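# Transfer plate E01 from nest N1 into nest N3

## Task

Take plate E01 off nest N1 and put it in the landing nest N3, lying flat within N3's locators and turned so that its well A1 is at N3's corner labelled A1. Letting it drop a few millimetres while setting it into N3 is acceptable, but a much bigger drop there counts as failure. Plate E07 has to remain on N2 just as it was at the start. The result only counts if it holds without the robot's help, so open the gripper and pull the hand away at the end.

## Robot and tools

Robot: one five-joint arm (waist, shoulder, elbow, wrist pitch, wrist roll) carrying a two-finger gripper. Because there are only five joints, the flange axis can lean toward or away from the base but never to the side; a tilted hand kept at a fixed orientation along a straight path often ends held or off_target. The fingers project sideways from the flange: level when the flange points straight down, and wrist roll swings them around. On every labelled item, well A1 lies at the labelled short end, in the corner opposite the labelled long side. Each nest is identified by a sign on the deck beside it.

Frames. Scene frame: origin on the table top directly beneath the arm base, +z up, +y to the left when facing along +x. Reported positions are in metres; velocities in m/s and rad/s. Gripper frame (used for all commanded offsets): +x runs along the fingers toward their tips, +y across them toward the left finger, +z back toward the flange. The reported hand point sits between the finger pads, about 2 cm short of the tips. At long reach the printed position can be somewhat off.

execute_actions(actions): a list of actions carried out one after another. Each action is a table of at most 15 rows; every row is applied for one 1/30 s step, and a table with fewer rows repeats its final row to fill 15 steps. A row is 7 numbers in [-1, 1]: dx, dy, dz, rx, ry, rz, opening. The first six are an offset, not a pose: they give the target relative to the hand's measured pose at the start of that action (for the first action of a call, the last pose a result reported), expressed in the gripper frame. Every row refers back to that same start pose, not to the row before it. Scale: 1.0 equals 0.6 m for dx..dz or 180 degrees for rx..rz; rx, ry, rz form a single rotation vector. Opening is absolute: +1 fully open (0.150 m), -1 closed (pads still 0.071 m apart). An empty list just returns state and images. Per step the command is clipped to 70 mm and 16 degrees from the measured pose, so large offsets need several actions.

move(target, speed, blocking): drives the hand along a straight path toward one target. target is a single 7-number row laid out as above: an offset in the gripper frame from the pose in the latest result that showed one, plus an absolute opening, which is sent when the move begins. speed is the top path speed in m/s, 0.002 to 0.5 (default 0.25); rotation is capped at twice that in rad/s. Paths last 0.5 to 10 s; longer ones stop short. The path does not slow for obstacles, and the hand can lag, wander or overshoot the speed, especially with the arm nearly straight. blocking=false returns after 0.5 s while the arm keeps going; until a result shows the move has ended, further moves and execute_actions are refused, so use wait(0) or stop.

wait(seconds): 0 to 10; the arm keeps its last command and a running move continues. stop(): brakes the current move (needs room; fingers keep moving). zoom_image(camera, region): camera is cam_head_left, cam_head_right or cam_wrist; region [x0, y0, x1, y1] in image pixels from the top-left corner, no larger than 504 by 504. read_manual(section): only licence texts. finished_scene(scene): ends the current scene, given its number; irreversible, so only call it once the plate rests correctly and the hand is clear.

Results. The state line gives end_effector_position, end_effector_quat_wxyz and velocities. Joint positions and Joint velocities list the five joints (rad, rad/s) followed by the pad gap (m). grip_measured is the finger opening on the command scale, possibly off by up to about 0.025 consistently. Hand target is the pose the controller is currently heading for. A move: line reports the ending (done means at rest near the target; otherwise off_target, moving, held, fault and so on), the distance from target, and limits: paced means the command was clipped, held means a safety check blocked some steps, after which motion may jump faster than requested. A pose unreachable line means the clearance check altered or blocked a command; the base mount counts as arm. Images come from cam_head_left, cam_head_right and cam_wrist, each 896x504.

Gripping. To keep hold of something, command an opening at least about 0.04 below grip_measured. Each pad pushes up to about 20 N; closing fast can squeeze harder.

Things to avoid. Pressing into something solid keeps building force while the hand is short of its target, even with all-zero offsets; only backing away ends it. Faster contact and targets set further past the surface hit harder. Joint load limits (N m): waist 45.5, shoulder 45.5, elbow 27.3, wrist pitch 18.2, wrist roll 18.2, including the load's weight; reaching one triggers a torque fault with a 10 s hold and the rest of the call skipped. Holding loads heats motors: MOTOR HOT warns from 65 °C, and 80 °C brakes the arm (OVER-TEMPERATURE FAULT). Do not drop, slam or knock plates, do not disturb E07, and never push anything off the table, which ends the scene. Lower the plate into N3 almost to contact before opening.

Each tool is called by a JSON object that holds its "name" and its "arguments", one argument or row to a line.

## Session

{"name": "execute_actions", "arguments": {
  "actions": []
}}

Scene clock: 0.00 s.
end_effector_position=(+0.1582, +0.1852, +0.2818) grip_measured=+1.00 end_effector_quat_wxyz=(+0.977, -0.039, +0.023, +0.209) end_effector_velocity=(-0.000, +0.000, -0.000) end_effector_angular_velocity=(-0.001, +0.000, +0.002)
Joint positions: [ 1.437 -1.479 -0.081  1.651  1.002  0.15 ]
Joint velocities: [ 0.001 -0.    -0.     0.001 -0.     0.   ]
Motor temperatures (°C, as the motors report them): [34 37 37 37 45]
Hand target: +0.158, +0.185, +0.282; +0.977, -0.039, +0.023, +0.209

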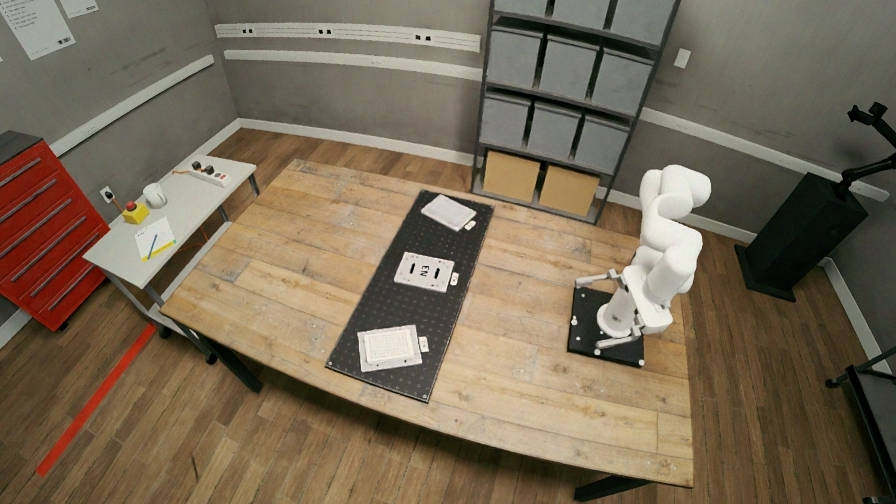

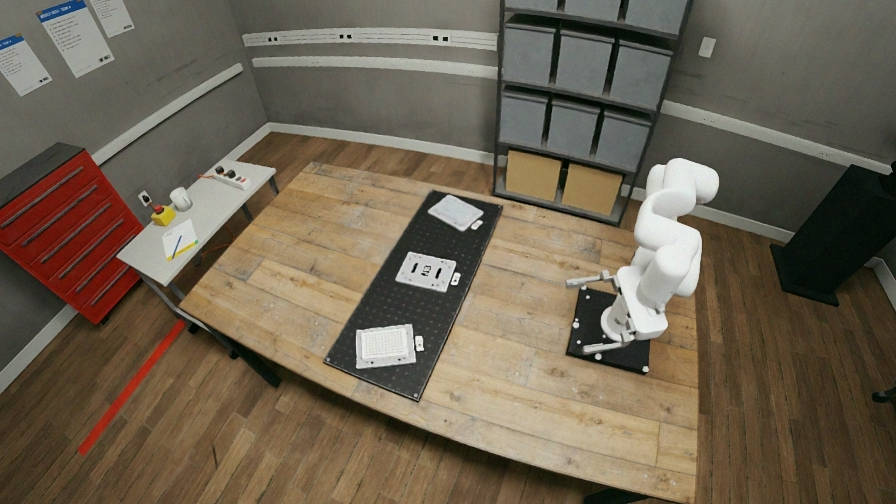

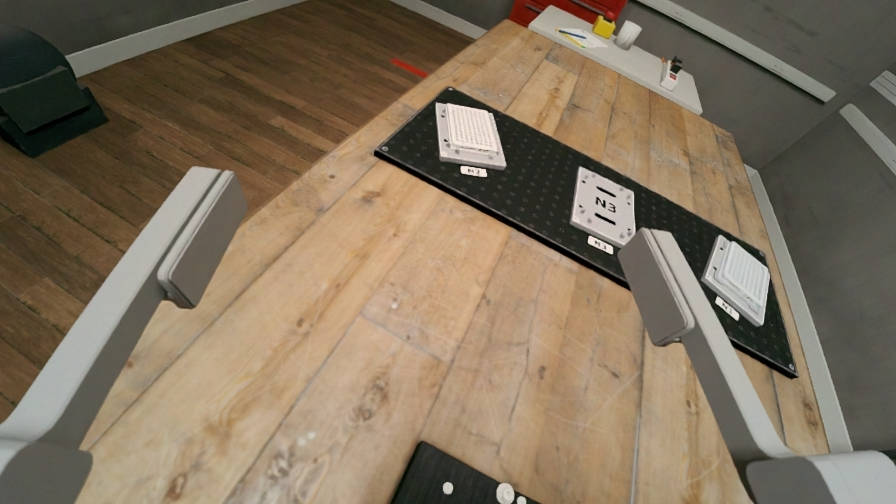

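{"name": "zoom_image", "arguments": {
  "camera": "cam_head_left",
  "region": [320, 170, 520, 410]
}}

{"name": "zoom_image", "arguments": {
  "camera": "cam_wrist",
  "region": [380, 60, 800, 380]
}}

Region (320, 170, 520, 410) of cam_head_left's 896x504 image, scaled by 2.100, with more detail than that image has.

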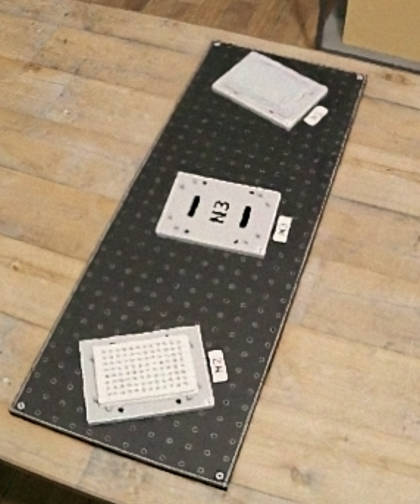

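Region (380, 60, 800, 380) of cam_wrist's 896x504 image, scaled by 1.200, with more detail than that image has; it fills the top 384 rows of this view, and the rest is white.

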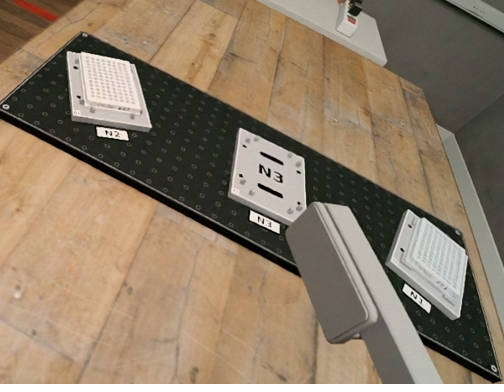

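{"name": "move", "arguments": {
  "target": [0.228, -0.805, -0.137, 0.02, -0.025, -0.259, 1],
  "speed": 0.3
}}

Scene clock: 2.43 s.
end_effector_position=(+0.1635, +0.1782, +0.2804) grip_measured=+1.00 end_effector_quat_wxyz=(+0.979, -0.038, +0.024, +0.200) end_effector_velocity=(+0.000, -0.000, -0.001) end_effector_angular_velocity=(-0.002, +0.000, -0.000)
Joint positions: [ 1.397 -1.509 -0.073  1.672  0.979  0.15 ]
Joint velocities: [-0.001  0.     0.001  0.001 -0.001  0.   ]
Motor temperatures (°C, as the motors report them): [34 37 39 37 45]
Hand target: +0.163, +0.178, +0.280; +0.979, -0.038, +0.024, +0.200
Off the commanded pose: 0.500 m, 46 deg; position and orientation clipped at the last step of the last action.
move: held; limits=paced,held; held on 55 of 61 steps, including the last
pose unreachable: on one or more control steps of this call, first in action 0 (counted from 0), an arm could not follow its commanded pose, so it was not sent that pose on those steps. On the call's last step it was still not sent that pose. It may still have moved: this result reports where it is.
cause: the commanded pose would bring two parts of the arm too close to each other (joints 2 (shoulder) to 5 (wrist roll) lie between them).
camera_calibration (this result's frames):
cam_wrist: T_world_to_cam=[[0.391151, -0.884397, 0.254642, 0.0204494], [-0.686247, -0.464643, -0.559618, 0.354626], [0.613242, 0.0441478, -0.78866, 0.219651], [0, 0, 0, 1]] pos_world=[0.100663, 0.173163, 0.366478]

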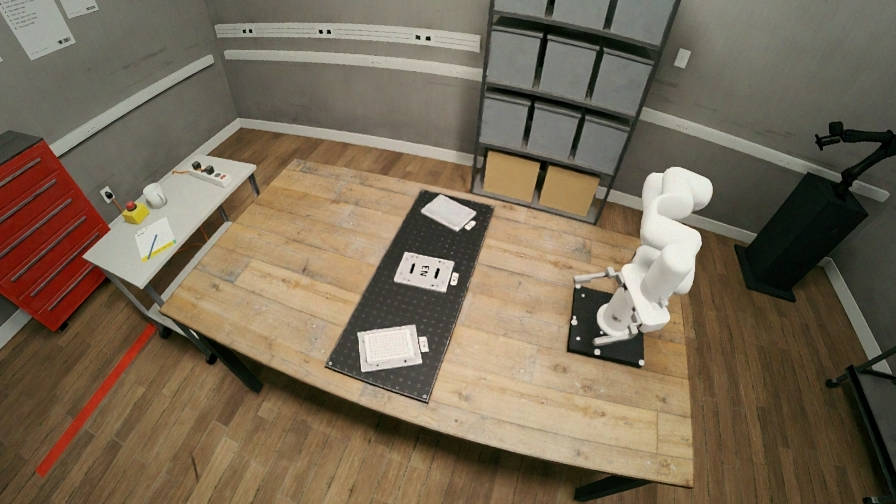

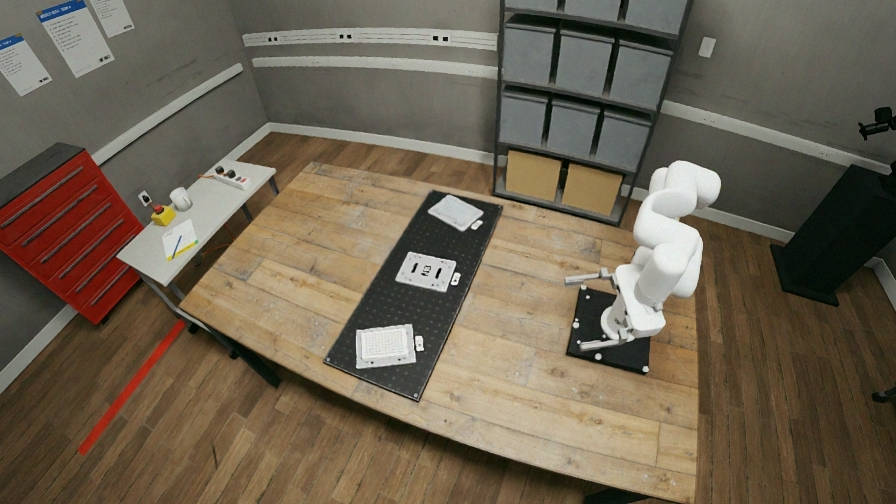

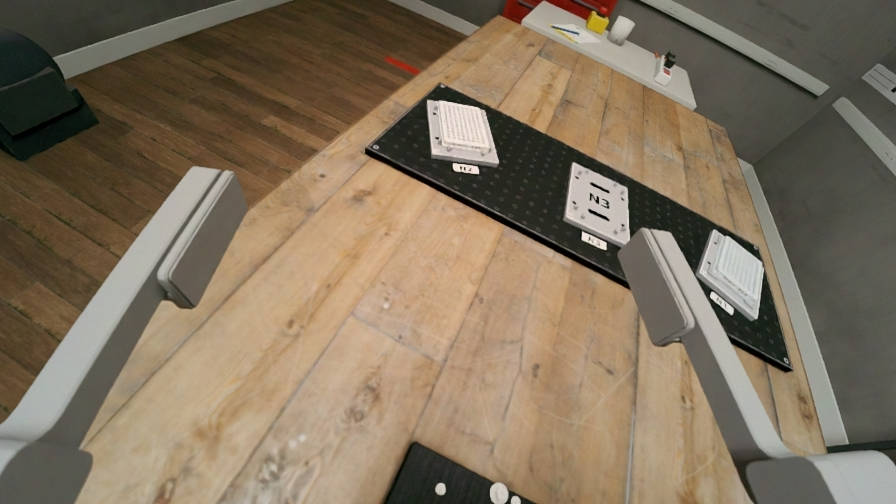

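{"name": "move", "arguments": {
  "target": [0.42, 0.08, -0.05, 0.02, -0.025, 0, 1],
  "speed": 0.3
}}

Scene clock: 5.07 s.
end_effector_position=(+0.3749, +0.3185, +0.2318) grip_measured=+1.00 end_effector_quat_wxyz=(+0.980, +0.009, -0.001, +0.201) end_effector_velocity=(+0.001, +0.001, -0.001) end_effector_angular_velocity=(-0.001, +0.001, -0.001)
Joint positions: [ 0.852 -0.24  -0.499  0.719  0.432  0.15 ]
Joint velocities: [-0.     0.008 -0.006 -0.001  0.    -0.   ]
Motor temperatures (°C, as the motors report them): [34 37 40 38 45]
Hand target: +0.375, +0.319, +0.232; +0.980, +0.009, -0.001, +0.201
Off the commanded pose: 0.001 m, 1 deg.
move: done; limits=paced
camera_calibration (this result's frames):
cam_wrist: T_world_to_cam=[[0.385199, -0.906317, 0.173811, 0.102158], [-0.668011, -0.40379, -0.625072, 0.526596], [0.636697, 0.12467, -0.760969, 0.00458769], [0, 0, 0, 1]] pos_world=[0.309499, 0.30465, 0.314895]

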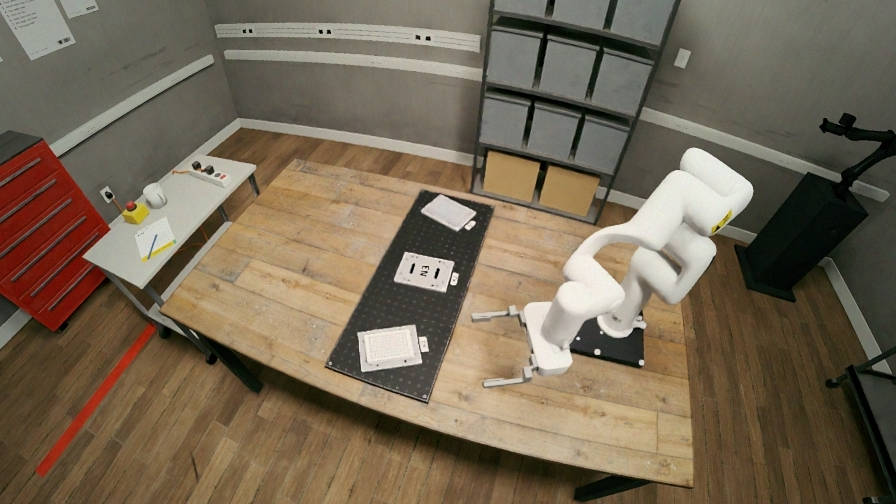

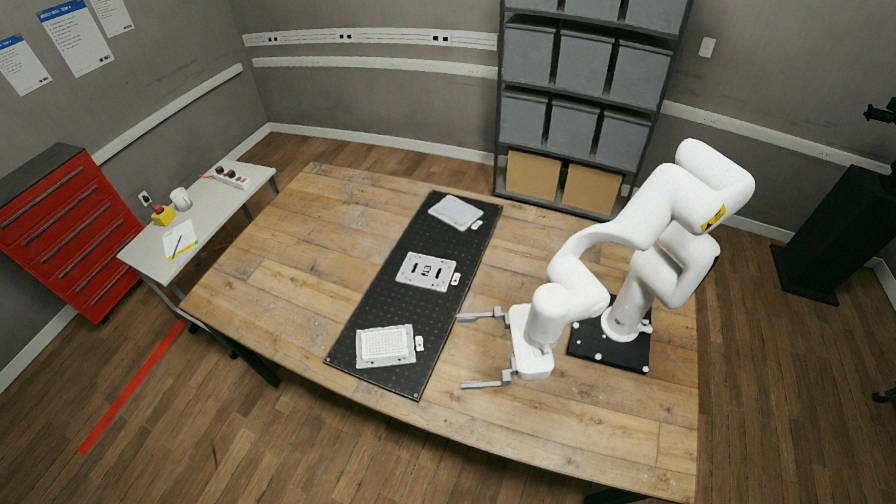

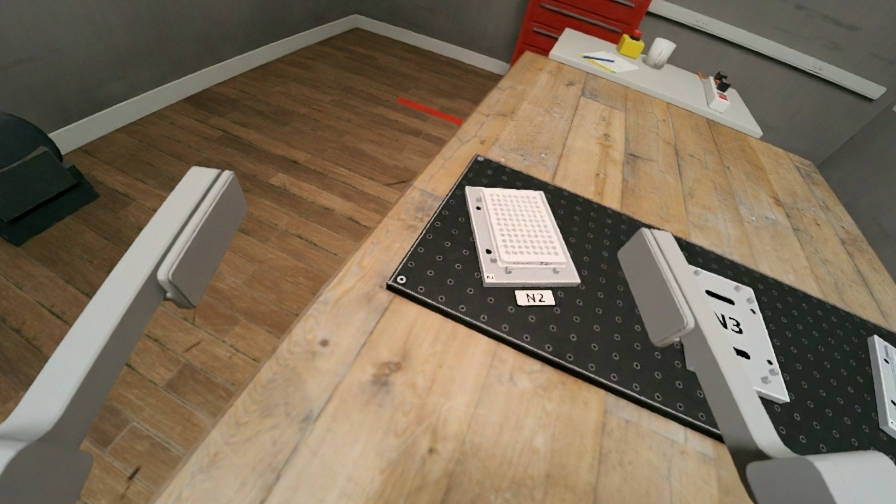

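{"name": "move", "arguments": {
  "target": [-0.18, -0.863, -0.05, 0, 0, -0.254, 1],
  "speed": 0.3
}}

Scene clock: 7.63 s.
end_effector_position=(+0.4794, -0.1986, +0.1900) grip_measured=+1.00 end_effector_quat_wxyz=(+0.981, +0.000, +0.006, -0.195) end_effector_velocity=(+0.002, -0.001, -0.001) end_effector_angular_velocity=(+0.001, +0.001, +0.000)
Joint positions: [-0.379 -0.083 -0.535  0.615 -0.001  0.15 ]
Joint velocities: [ 0.     0.008 -0.007  0.001 -0.    -0.   ]
Motor temperatures (°C, as the motors report them): [34 37 41 38 45]
Hand target: +0.480, -0.199, +0.190; +0.981, +0.000, +0.006, -0.195
Off the commanded pose: 0.002 m, 1 deg.
move: done
camera_calibration (this result's frames):
cam_wrist: T_world_to_cam=[[-0.375088, -0.906599, 0.193359, -0.0387394], [-0.770684, 0.18907, -0.608522, 0.525311], [0.515127, -0.377268, -0.769619, -0.0689869], [0, 0, 0, 1]] pos_world=[0.425855, -0.160468, 0.274061]

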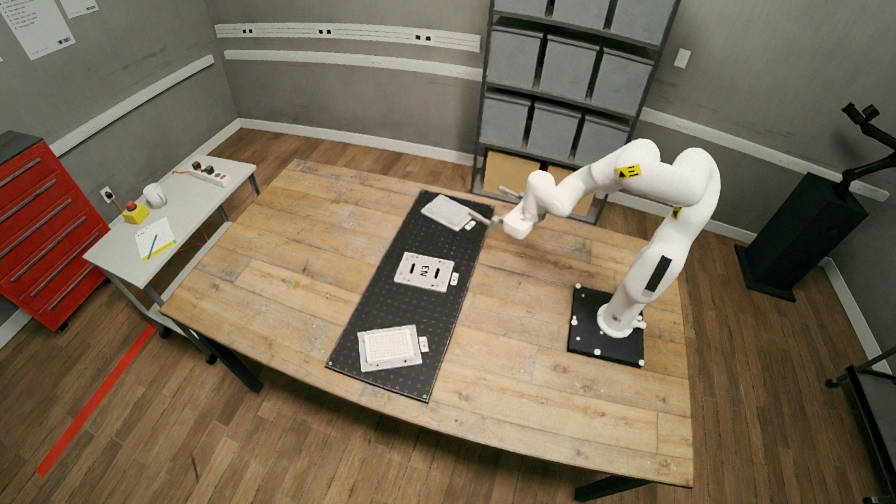

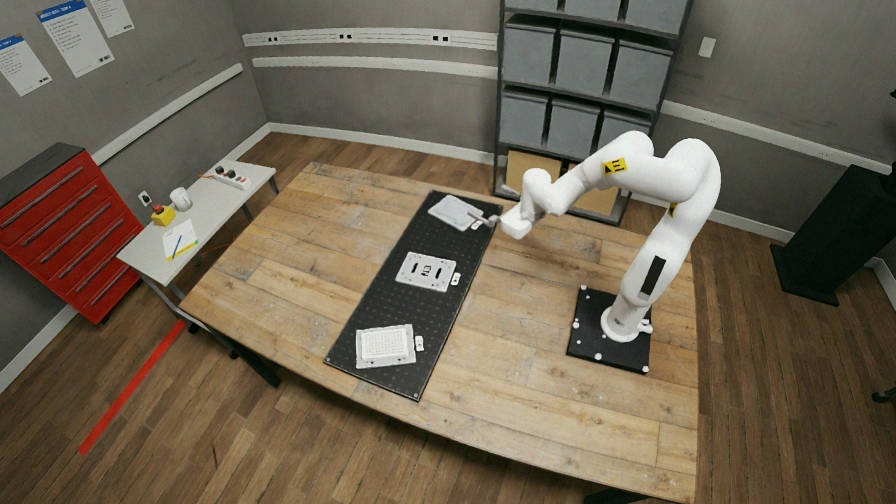

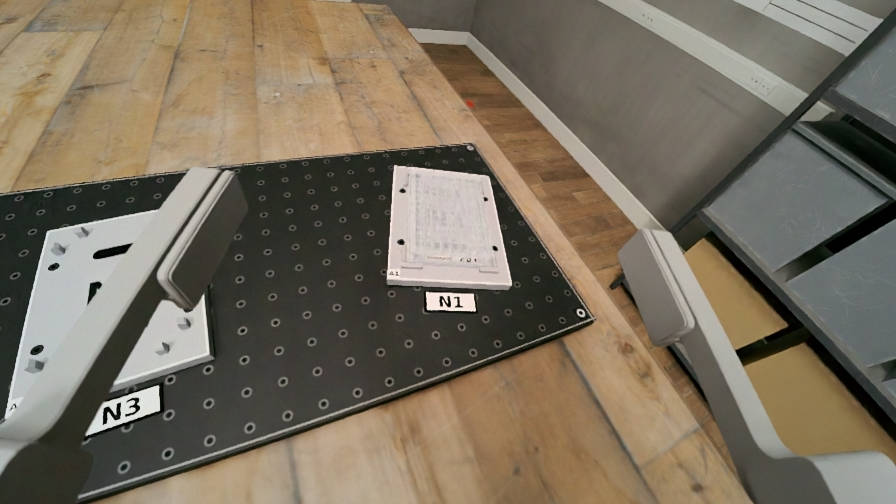

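{"name": "zoom_image", "arguments": {
  "camera": "cam_wrist",
  "region": [360, 140, 560, 320]
}}

Region (360, 140, 560, 320) of cam_wrist's 896x504 image, scaled by 2.520, with more detail than that image has; it fills the top 454 rows of this view, and the rest is white.

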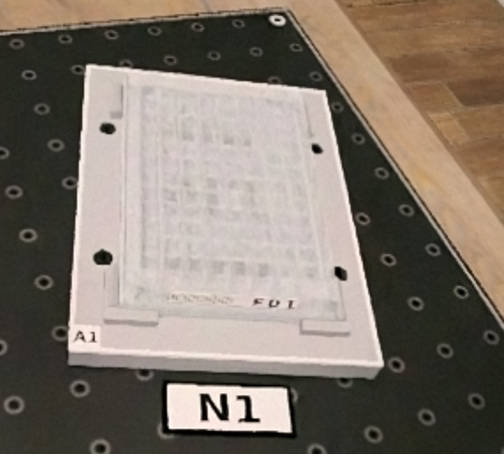

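{"name": "move", "arguments": {
  "target": [0.282, -0.065, -0.167, 0, 0, 0.014, 1],
  "speed": 0.25
}}

Scene clock: 9.83 s.
end_effector_position=(+0.6197, -0.2990, +0.0885) grip_measured=+1.00 end_effector_quat_wxyz=(+0.985, +0.000, +0.006, -0.174) end_effector_velocity=(+0.002, -0.002, -0.001) end_effector_angular_velocity=(+0.000, +0.001, -0.000)
Joint positions: [-0.463  0.628 -1.208  0.576 -0.129  0.15 ]
Joint velocities: [-0.001  0.008 -0.011  0.003 -0.001 -0.   ]
Motor temperatures (°C, as the motors report them): [34 37 42 38 45]
Hand target: +0.620, -0.299, +0.088; +0.985, +0.000, +0.006, -0.174
Off the commanded pose: 0.001 m, 0 deg.
move: done
camera_calibration (this result's frames):
cam_wrist: T_world_to_cam=[[-0.334886, -0.922257, 0.193116, -0.0871192], [-0.778148, 0.155115, -0.608625, 0.585124], [0.531354, -0.354093, -0.769598, -0.260393], [0, 0, 0, 1]] pos_world=[0.564499, -0.263311, 0.172547]

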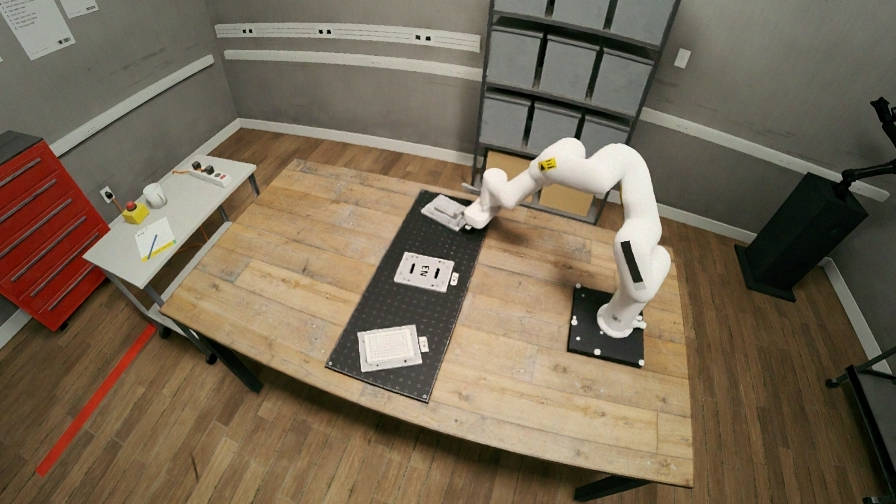

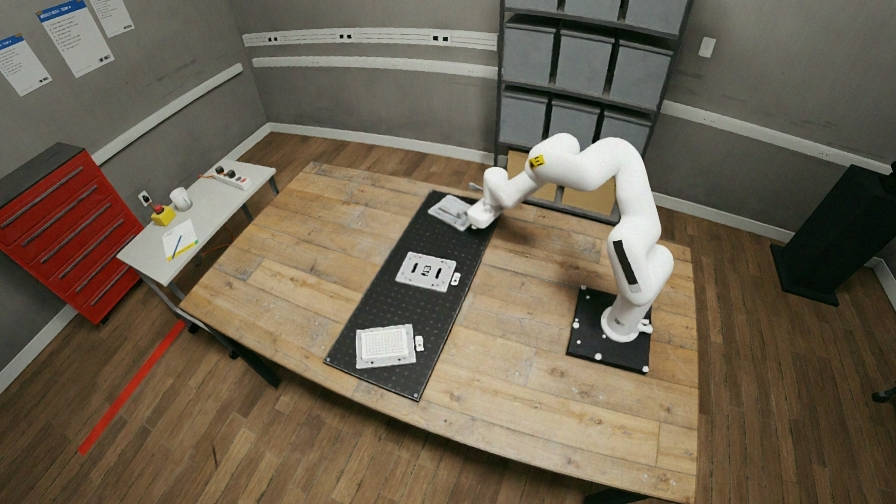

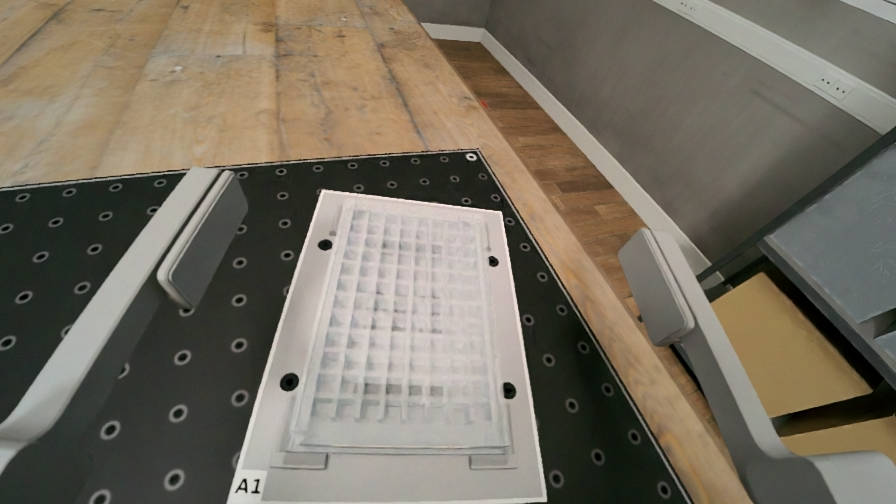

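{"name": "move", "arguments": {
  "target": [0.033, 0.008, -0.078, 0, 0, 0, 0.0],
  "speed": 0.08
}}

Scene clock: 11.33 s.
end_effector_position=(+0.6395, -0.3013, +0.0420) grip_measured=+0.00 end_effector_quat_wxyz=(+0.985, +0.000, +0.006, -0.174) end_effector_velocity=(+0.001, +0.000, -0.003) end_effector_angular_velocity=(+0.001, +0.001, +0.000)
Joint positions: [-0.45   0.79  -1.33   0.536 -0.116  0.111]
Joint velocities: [ 0.001  0.009 -0.007 -0.001  0.001  0.   ]
Motor temperatures (°C, as the motors report them): [34 38 42 38 45]
Hand target: +0.639, -0.301, +0.042; +0.985, +0.000, +0.006, -0.174
Off the commanded pose: 0.001 m, 0 deg.
move: done
camera_calibration (this result's frames):
cam_wrist: T_world_to_cam=[[-0.335019, -0.922203, 0.193143, -0.0734981], [-0.777808, 0.154997, -0.60909, 0.572372], [0.531768, -0.354285, -0.769224, -0.307831], [0, 0, 0, 1]] pos_world=[0.584267, -0.265556, 0.126031]

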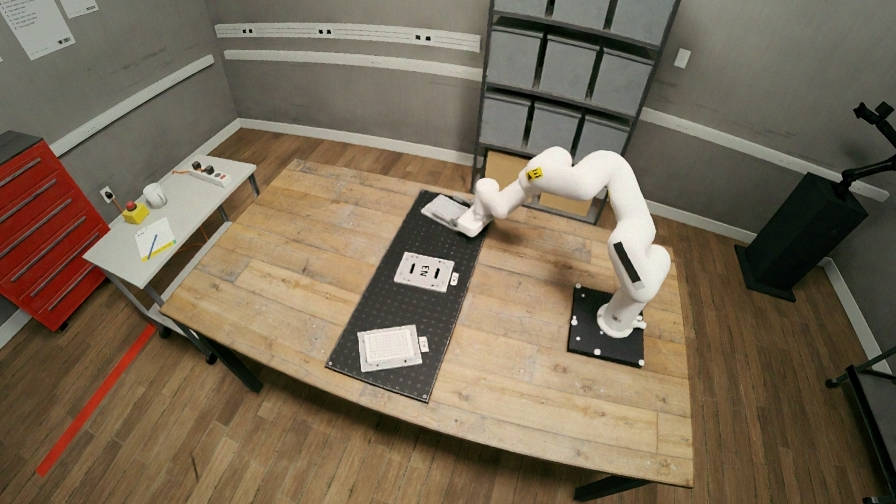

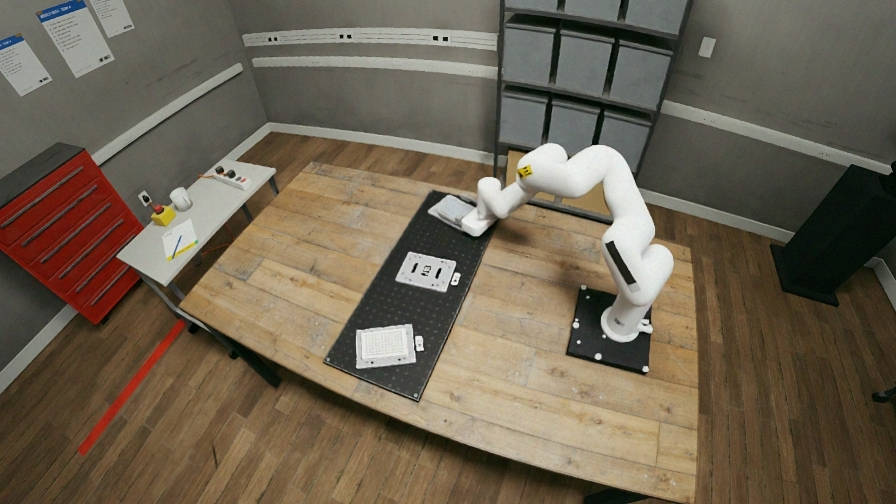

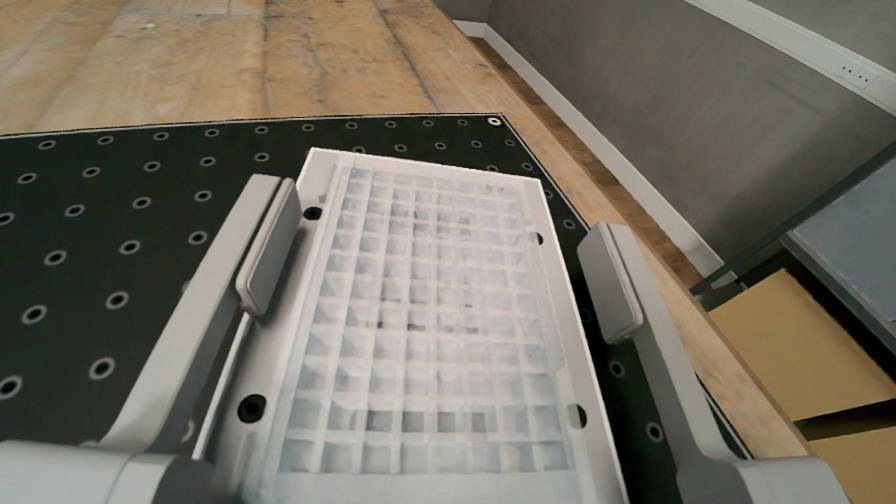

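{"name": "zoom_image", "arguments": {
  "camera": "cam_head_right",
  "region": [420, 170, 520, 250]
}}

{"name": "move", "arguments": {
  "target": [0, 0, -0.015, 0, 0, 0, 0.0],
  "speed": 0.02
}}

Region (420, 170, 520, 250) of cam_head_right's 896x504 image, scaled by 5.040, with more detail than that image has; it fills the top 403 rows of this view, and the rest is white.

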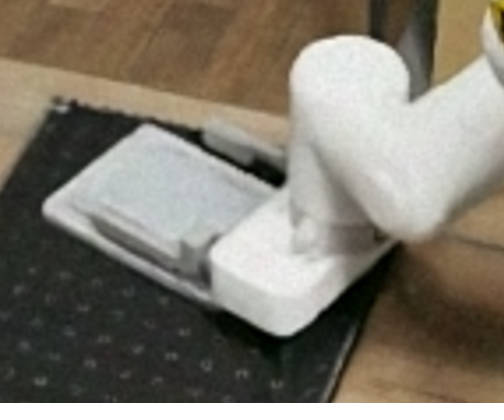

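Scene clock: 12.10 s.
end_effector_position=(+0.6397, -0.3014, +0.0340) grip_measured=+0.00 end_effector_quat_wxyz=(+0.985, -0.000, +0.005, -0.174) end_effector_velocity=(+0.002, -0.001, -0.001) end_effector_angular_velocity=(-0.002, -0.005, -0.001)
Joint positions: [-0.45   0.812 -1.339  0.522 -0.116  0.111]
Joint velocities: [-0.     0.007 -0.006 -0.006  0.001 -0.   ]
Motor temperatures (°C, as the motors report them): [34 38 42 38 45]
Hand target: +0.639, -0.301, +0.033; +0.985, +0.000, +0.006, -0.174
Off the commanded pose: 0.001 m, 0 deg.
move: done
camera_calibration (this result's frames):
cam_wrist: T_world_to_cam=[[-0.335145, -0.922129, 0.193279, -0.0718759], [-0.777165, 0.1546, -0.610011, 0.56715], [0.532628, -0.354652, -0.768459, -0.314887], [0, 0, 0, 1]] pos_world=[0.584398, -0.265636, 0.117882]

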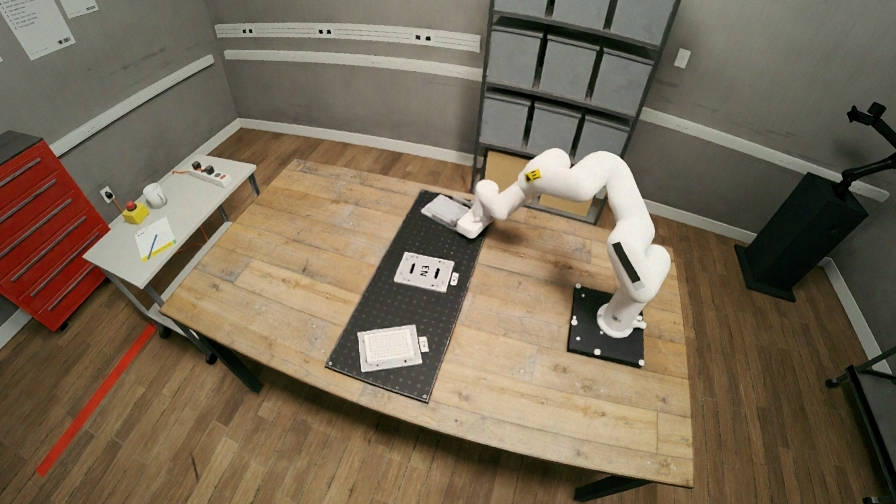

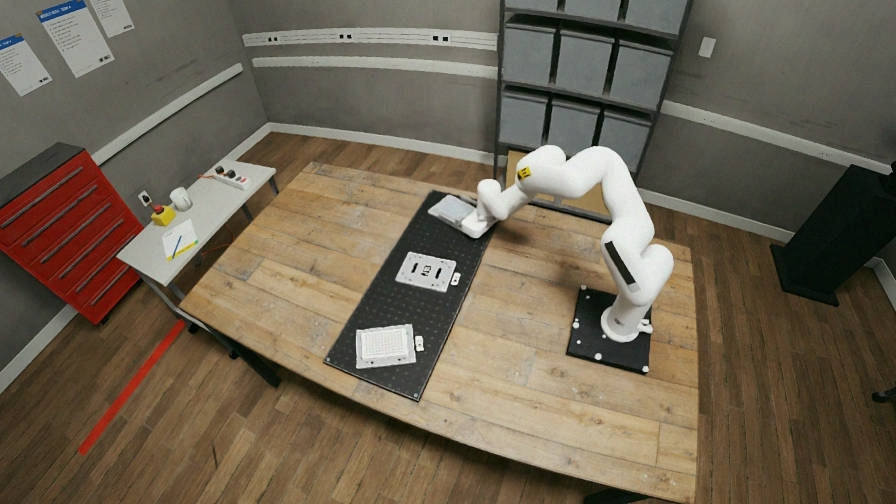

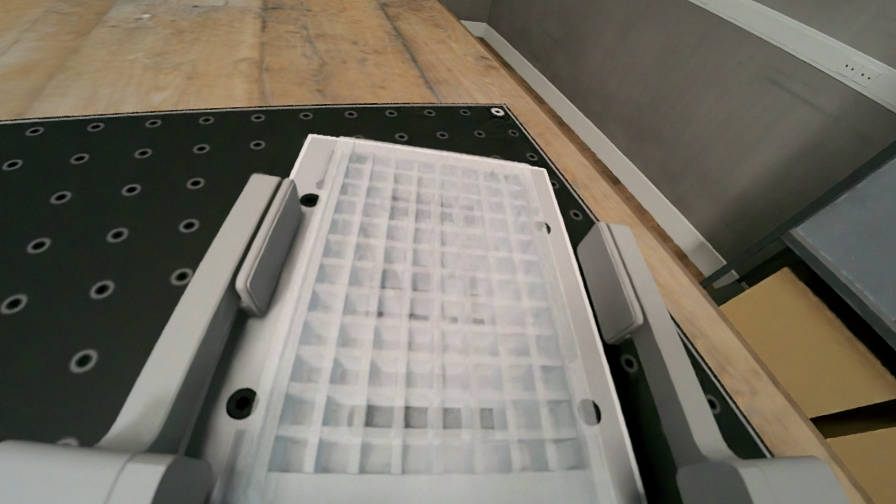

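{"name": "execute_actions", "arguments": {
  "actions": [
    [[0,0,0.002,0,0,0,-0.3]],
    [[0,0,0,0,0,0,-0.55]],
    [[0,0,0,0,0,0,-0.75]],
    [[0,0,0,0,0,0,-0.75]]
  ]
}}

Scene clock: 14.23 s.
end_effector_position=(+0.6412, -0.2977, +0.0350) grip_measured=-0.64 end_effector_quat_wxyz=(+0.986, -0.000, +0.005, -0.169) end_effector_velocity=(-0.000, -0.001, +0.000) end_effector_angular_velocity=(-0.000, -0.000, -0.002)
Joint positions: [-0.445  0.809 -1.337  0.524 -0.121  0.085]
Joint velocities: [-0.001 -0.    -0.     0.001  0.001 -0.   ]
Motor temperatures (°C, as the motors report them): [34 38 42 38 45]
Hand target: +0.641, -0.298, +0.035; +0.986, -0.000, +0.005, -0.169
Off the commanded pose: 0.000 m, 0 deg.
camera_calibration (this result's frames):
cam_wrist: T_world_to_cam=[[-0.326407, -0.925291, 0.193118, -0.0747329], [-0.778771, 0.147463, -0.60973, 0.567272], [0.5357, -0.349415, -0.768723, -0.314039], [0, 0, 0, 1]] pos_world=[0.585612, -0.262531, 0.118906]

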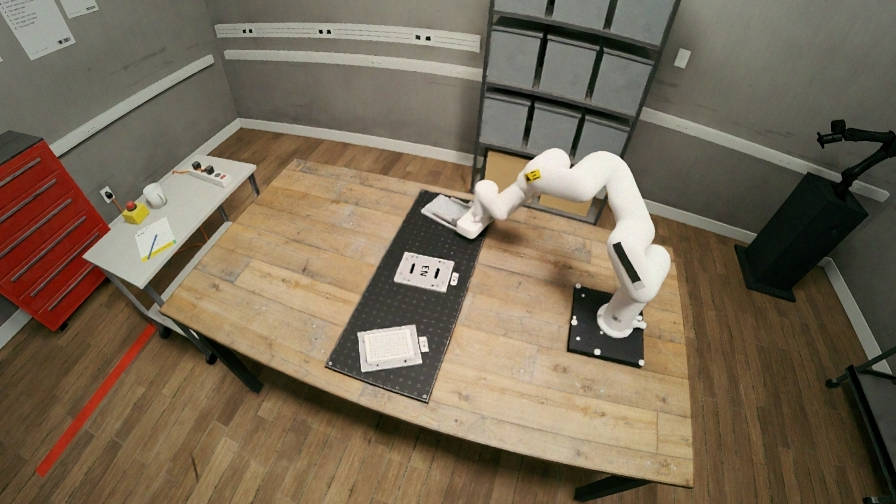

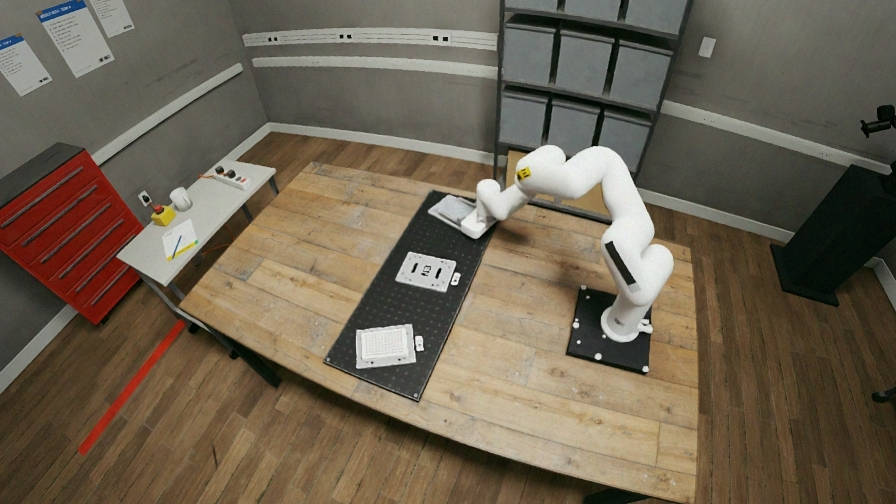

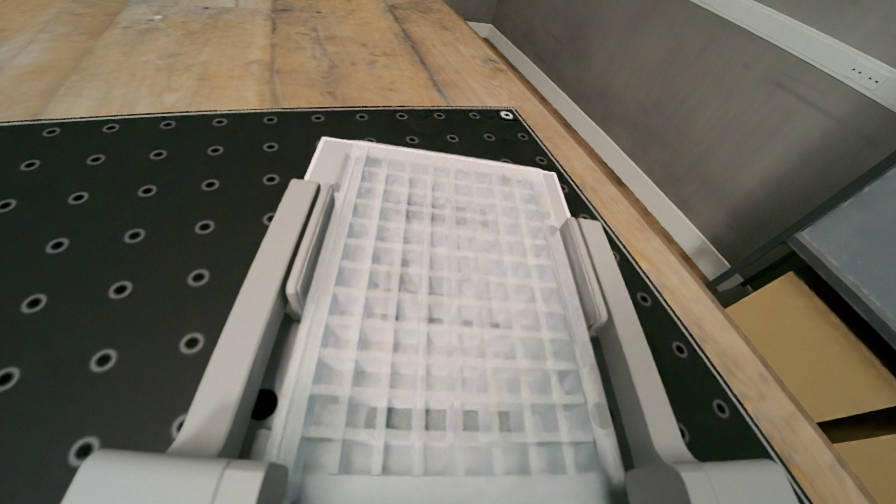

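{"name": "move", "arguments": {
  "target": [0, 0, 0.12, 0, 0, 0, -0.75],
  "speed": 0.08
}}

Scene clock: 15.57 s.
end_effector_position=(+0.6416, -0.2978, +0.1062) grip_measured=-0.75 end_effector_quat_wxyz=(+0.986, +0.000, +0.006, -0.169) end_effector_velocity=(-0.000, +0.001, +0.002) end_effector_angular_velocity=(+0.001, +0.002, +0.002)
Joint positions: [-0.445  0.636 -1.289  0.65  -0.12   0.081]
Joint velocities: [ 0.001 -0.008  0.003  0.007 -0.     0.   ]
Motor temperatures (°C, as the motors report them): [34 38 43 38 45]
Hand target: +0.642, -0.298, +0.107; +0.986, -0.000, +0.005, -0.169
Off the commanded pose: 0.001 m, 0 deg.
move: done
camera_calibration (this result's frames):
cam_wrist: T_world_to_cam=[[-0.326449, -0.925295, 0.19303, -0.088383], [-0.779165, 0.147818, -0.609141, 0.611277], [0.535101, -0.349256, -0.769212, -0.259034], [0, 0, 0, 1]] pos_world=[0.586042, -0.262607, 0.190163]

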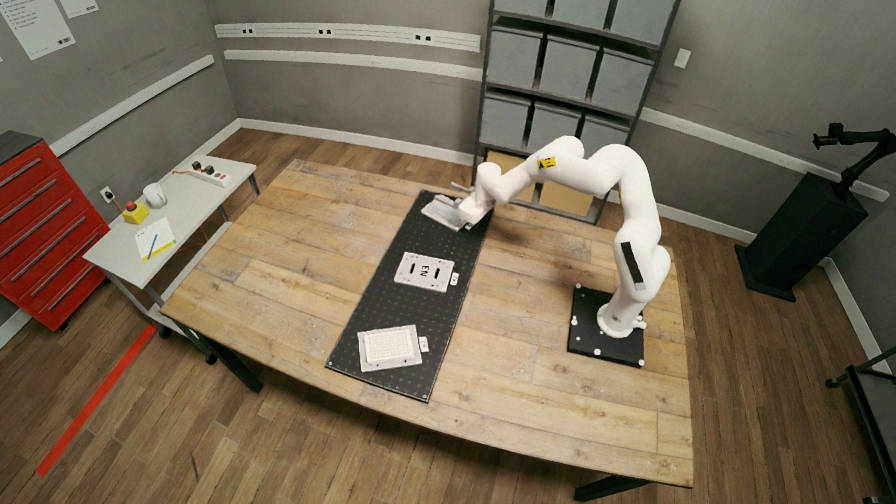

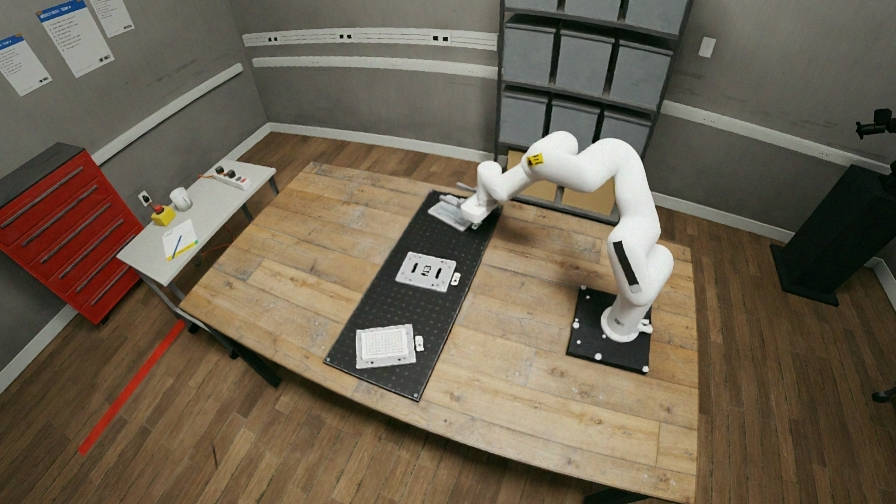

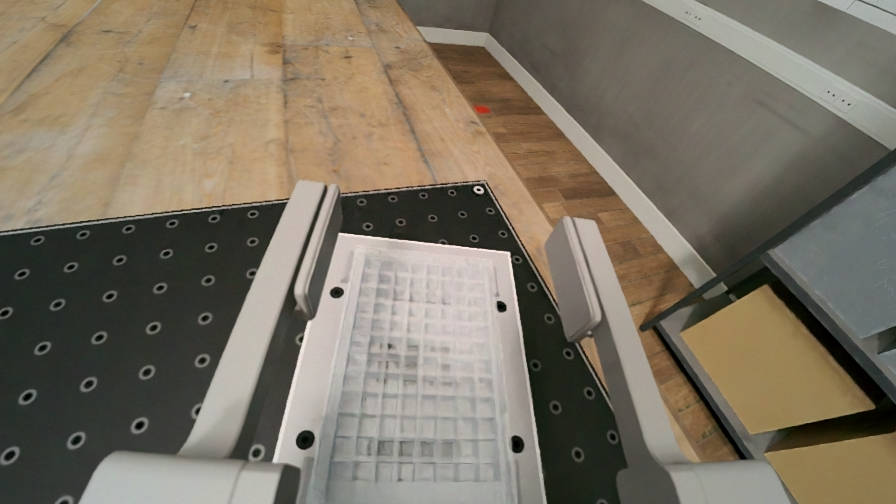

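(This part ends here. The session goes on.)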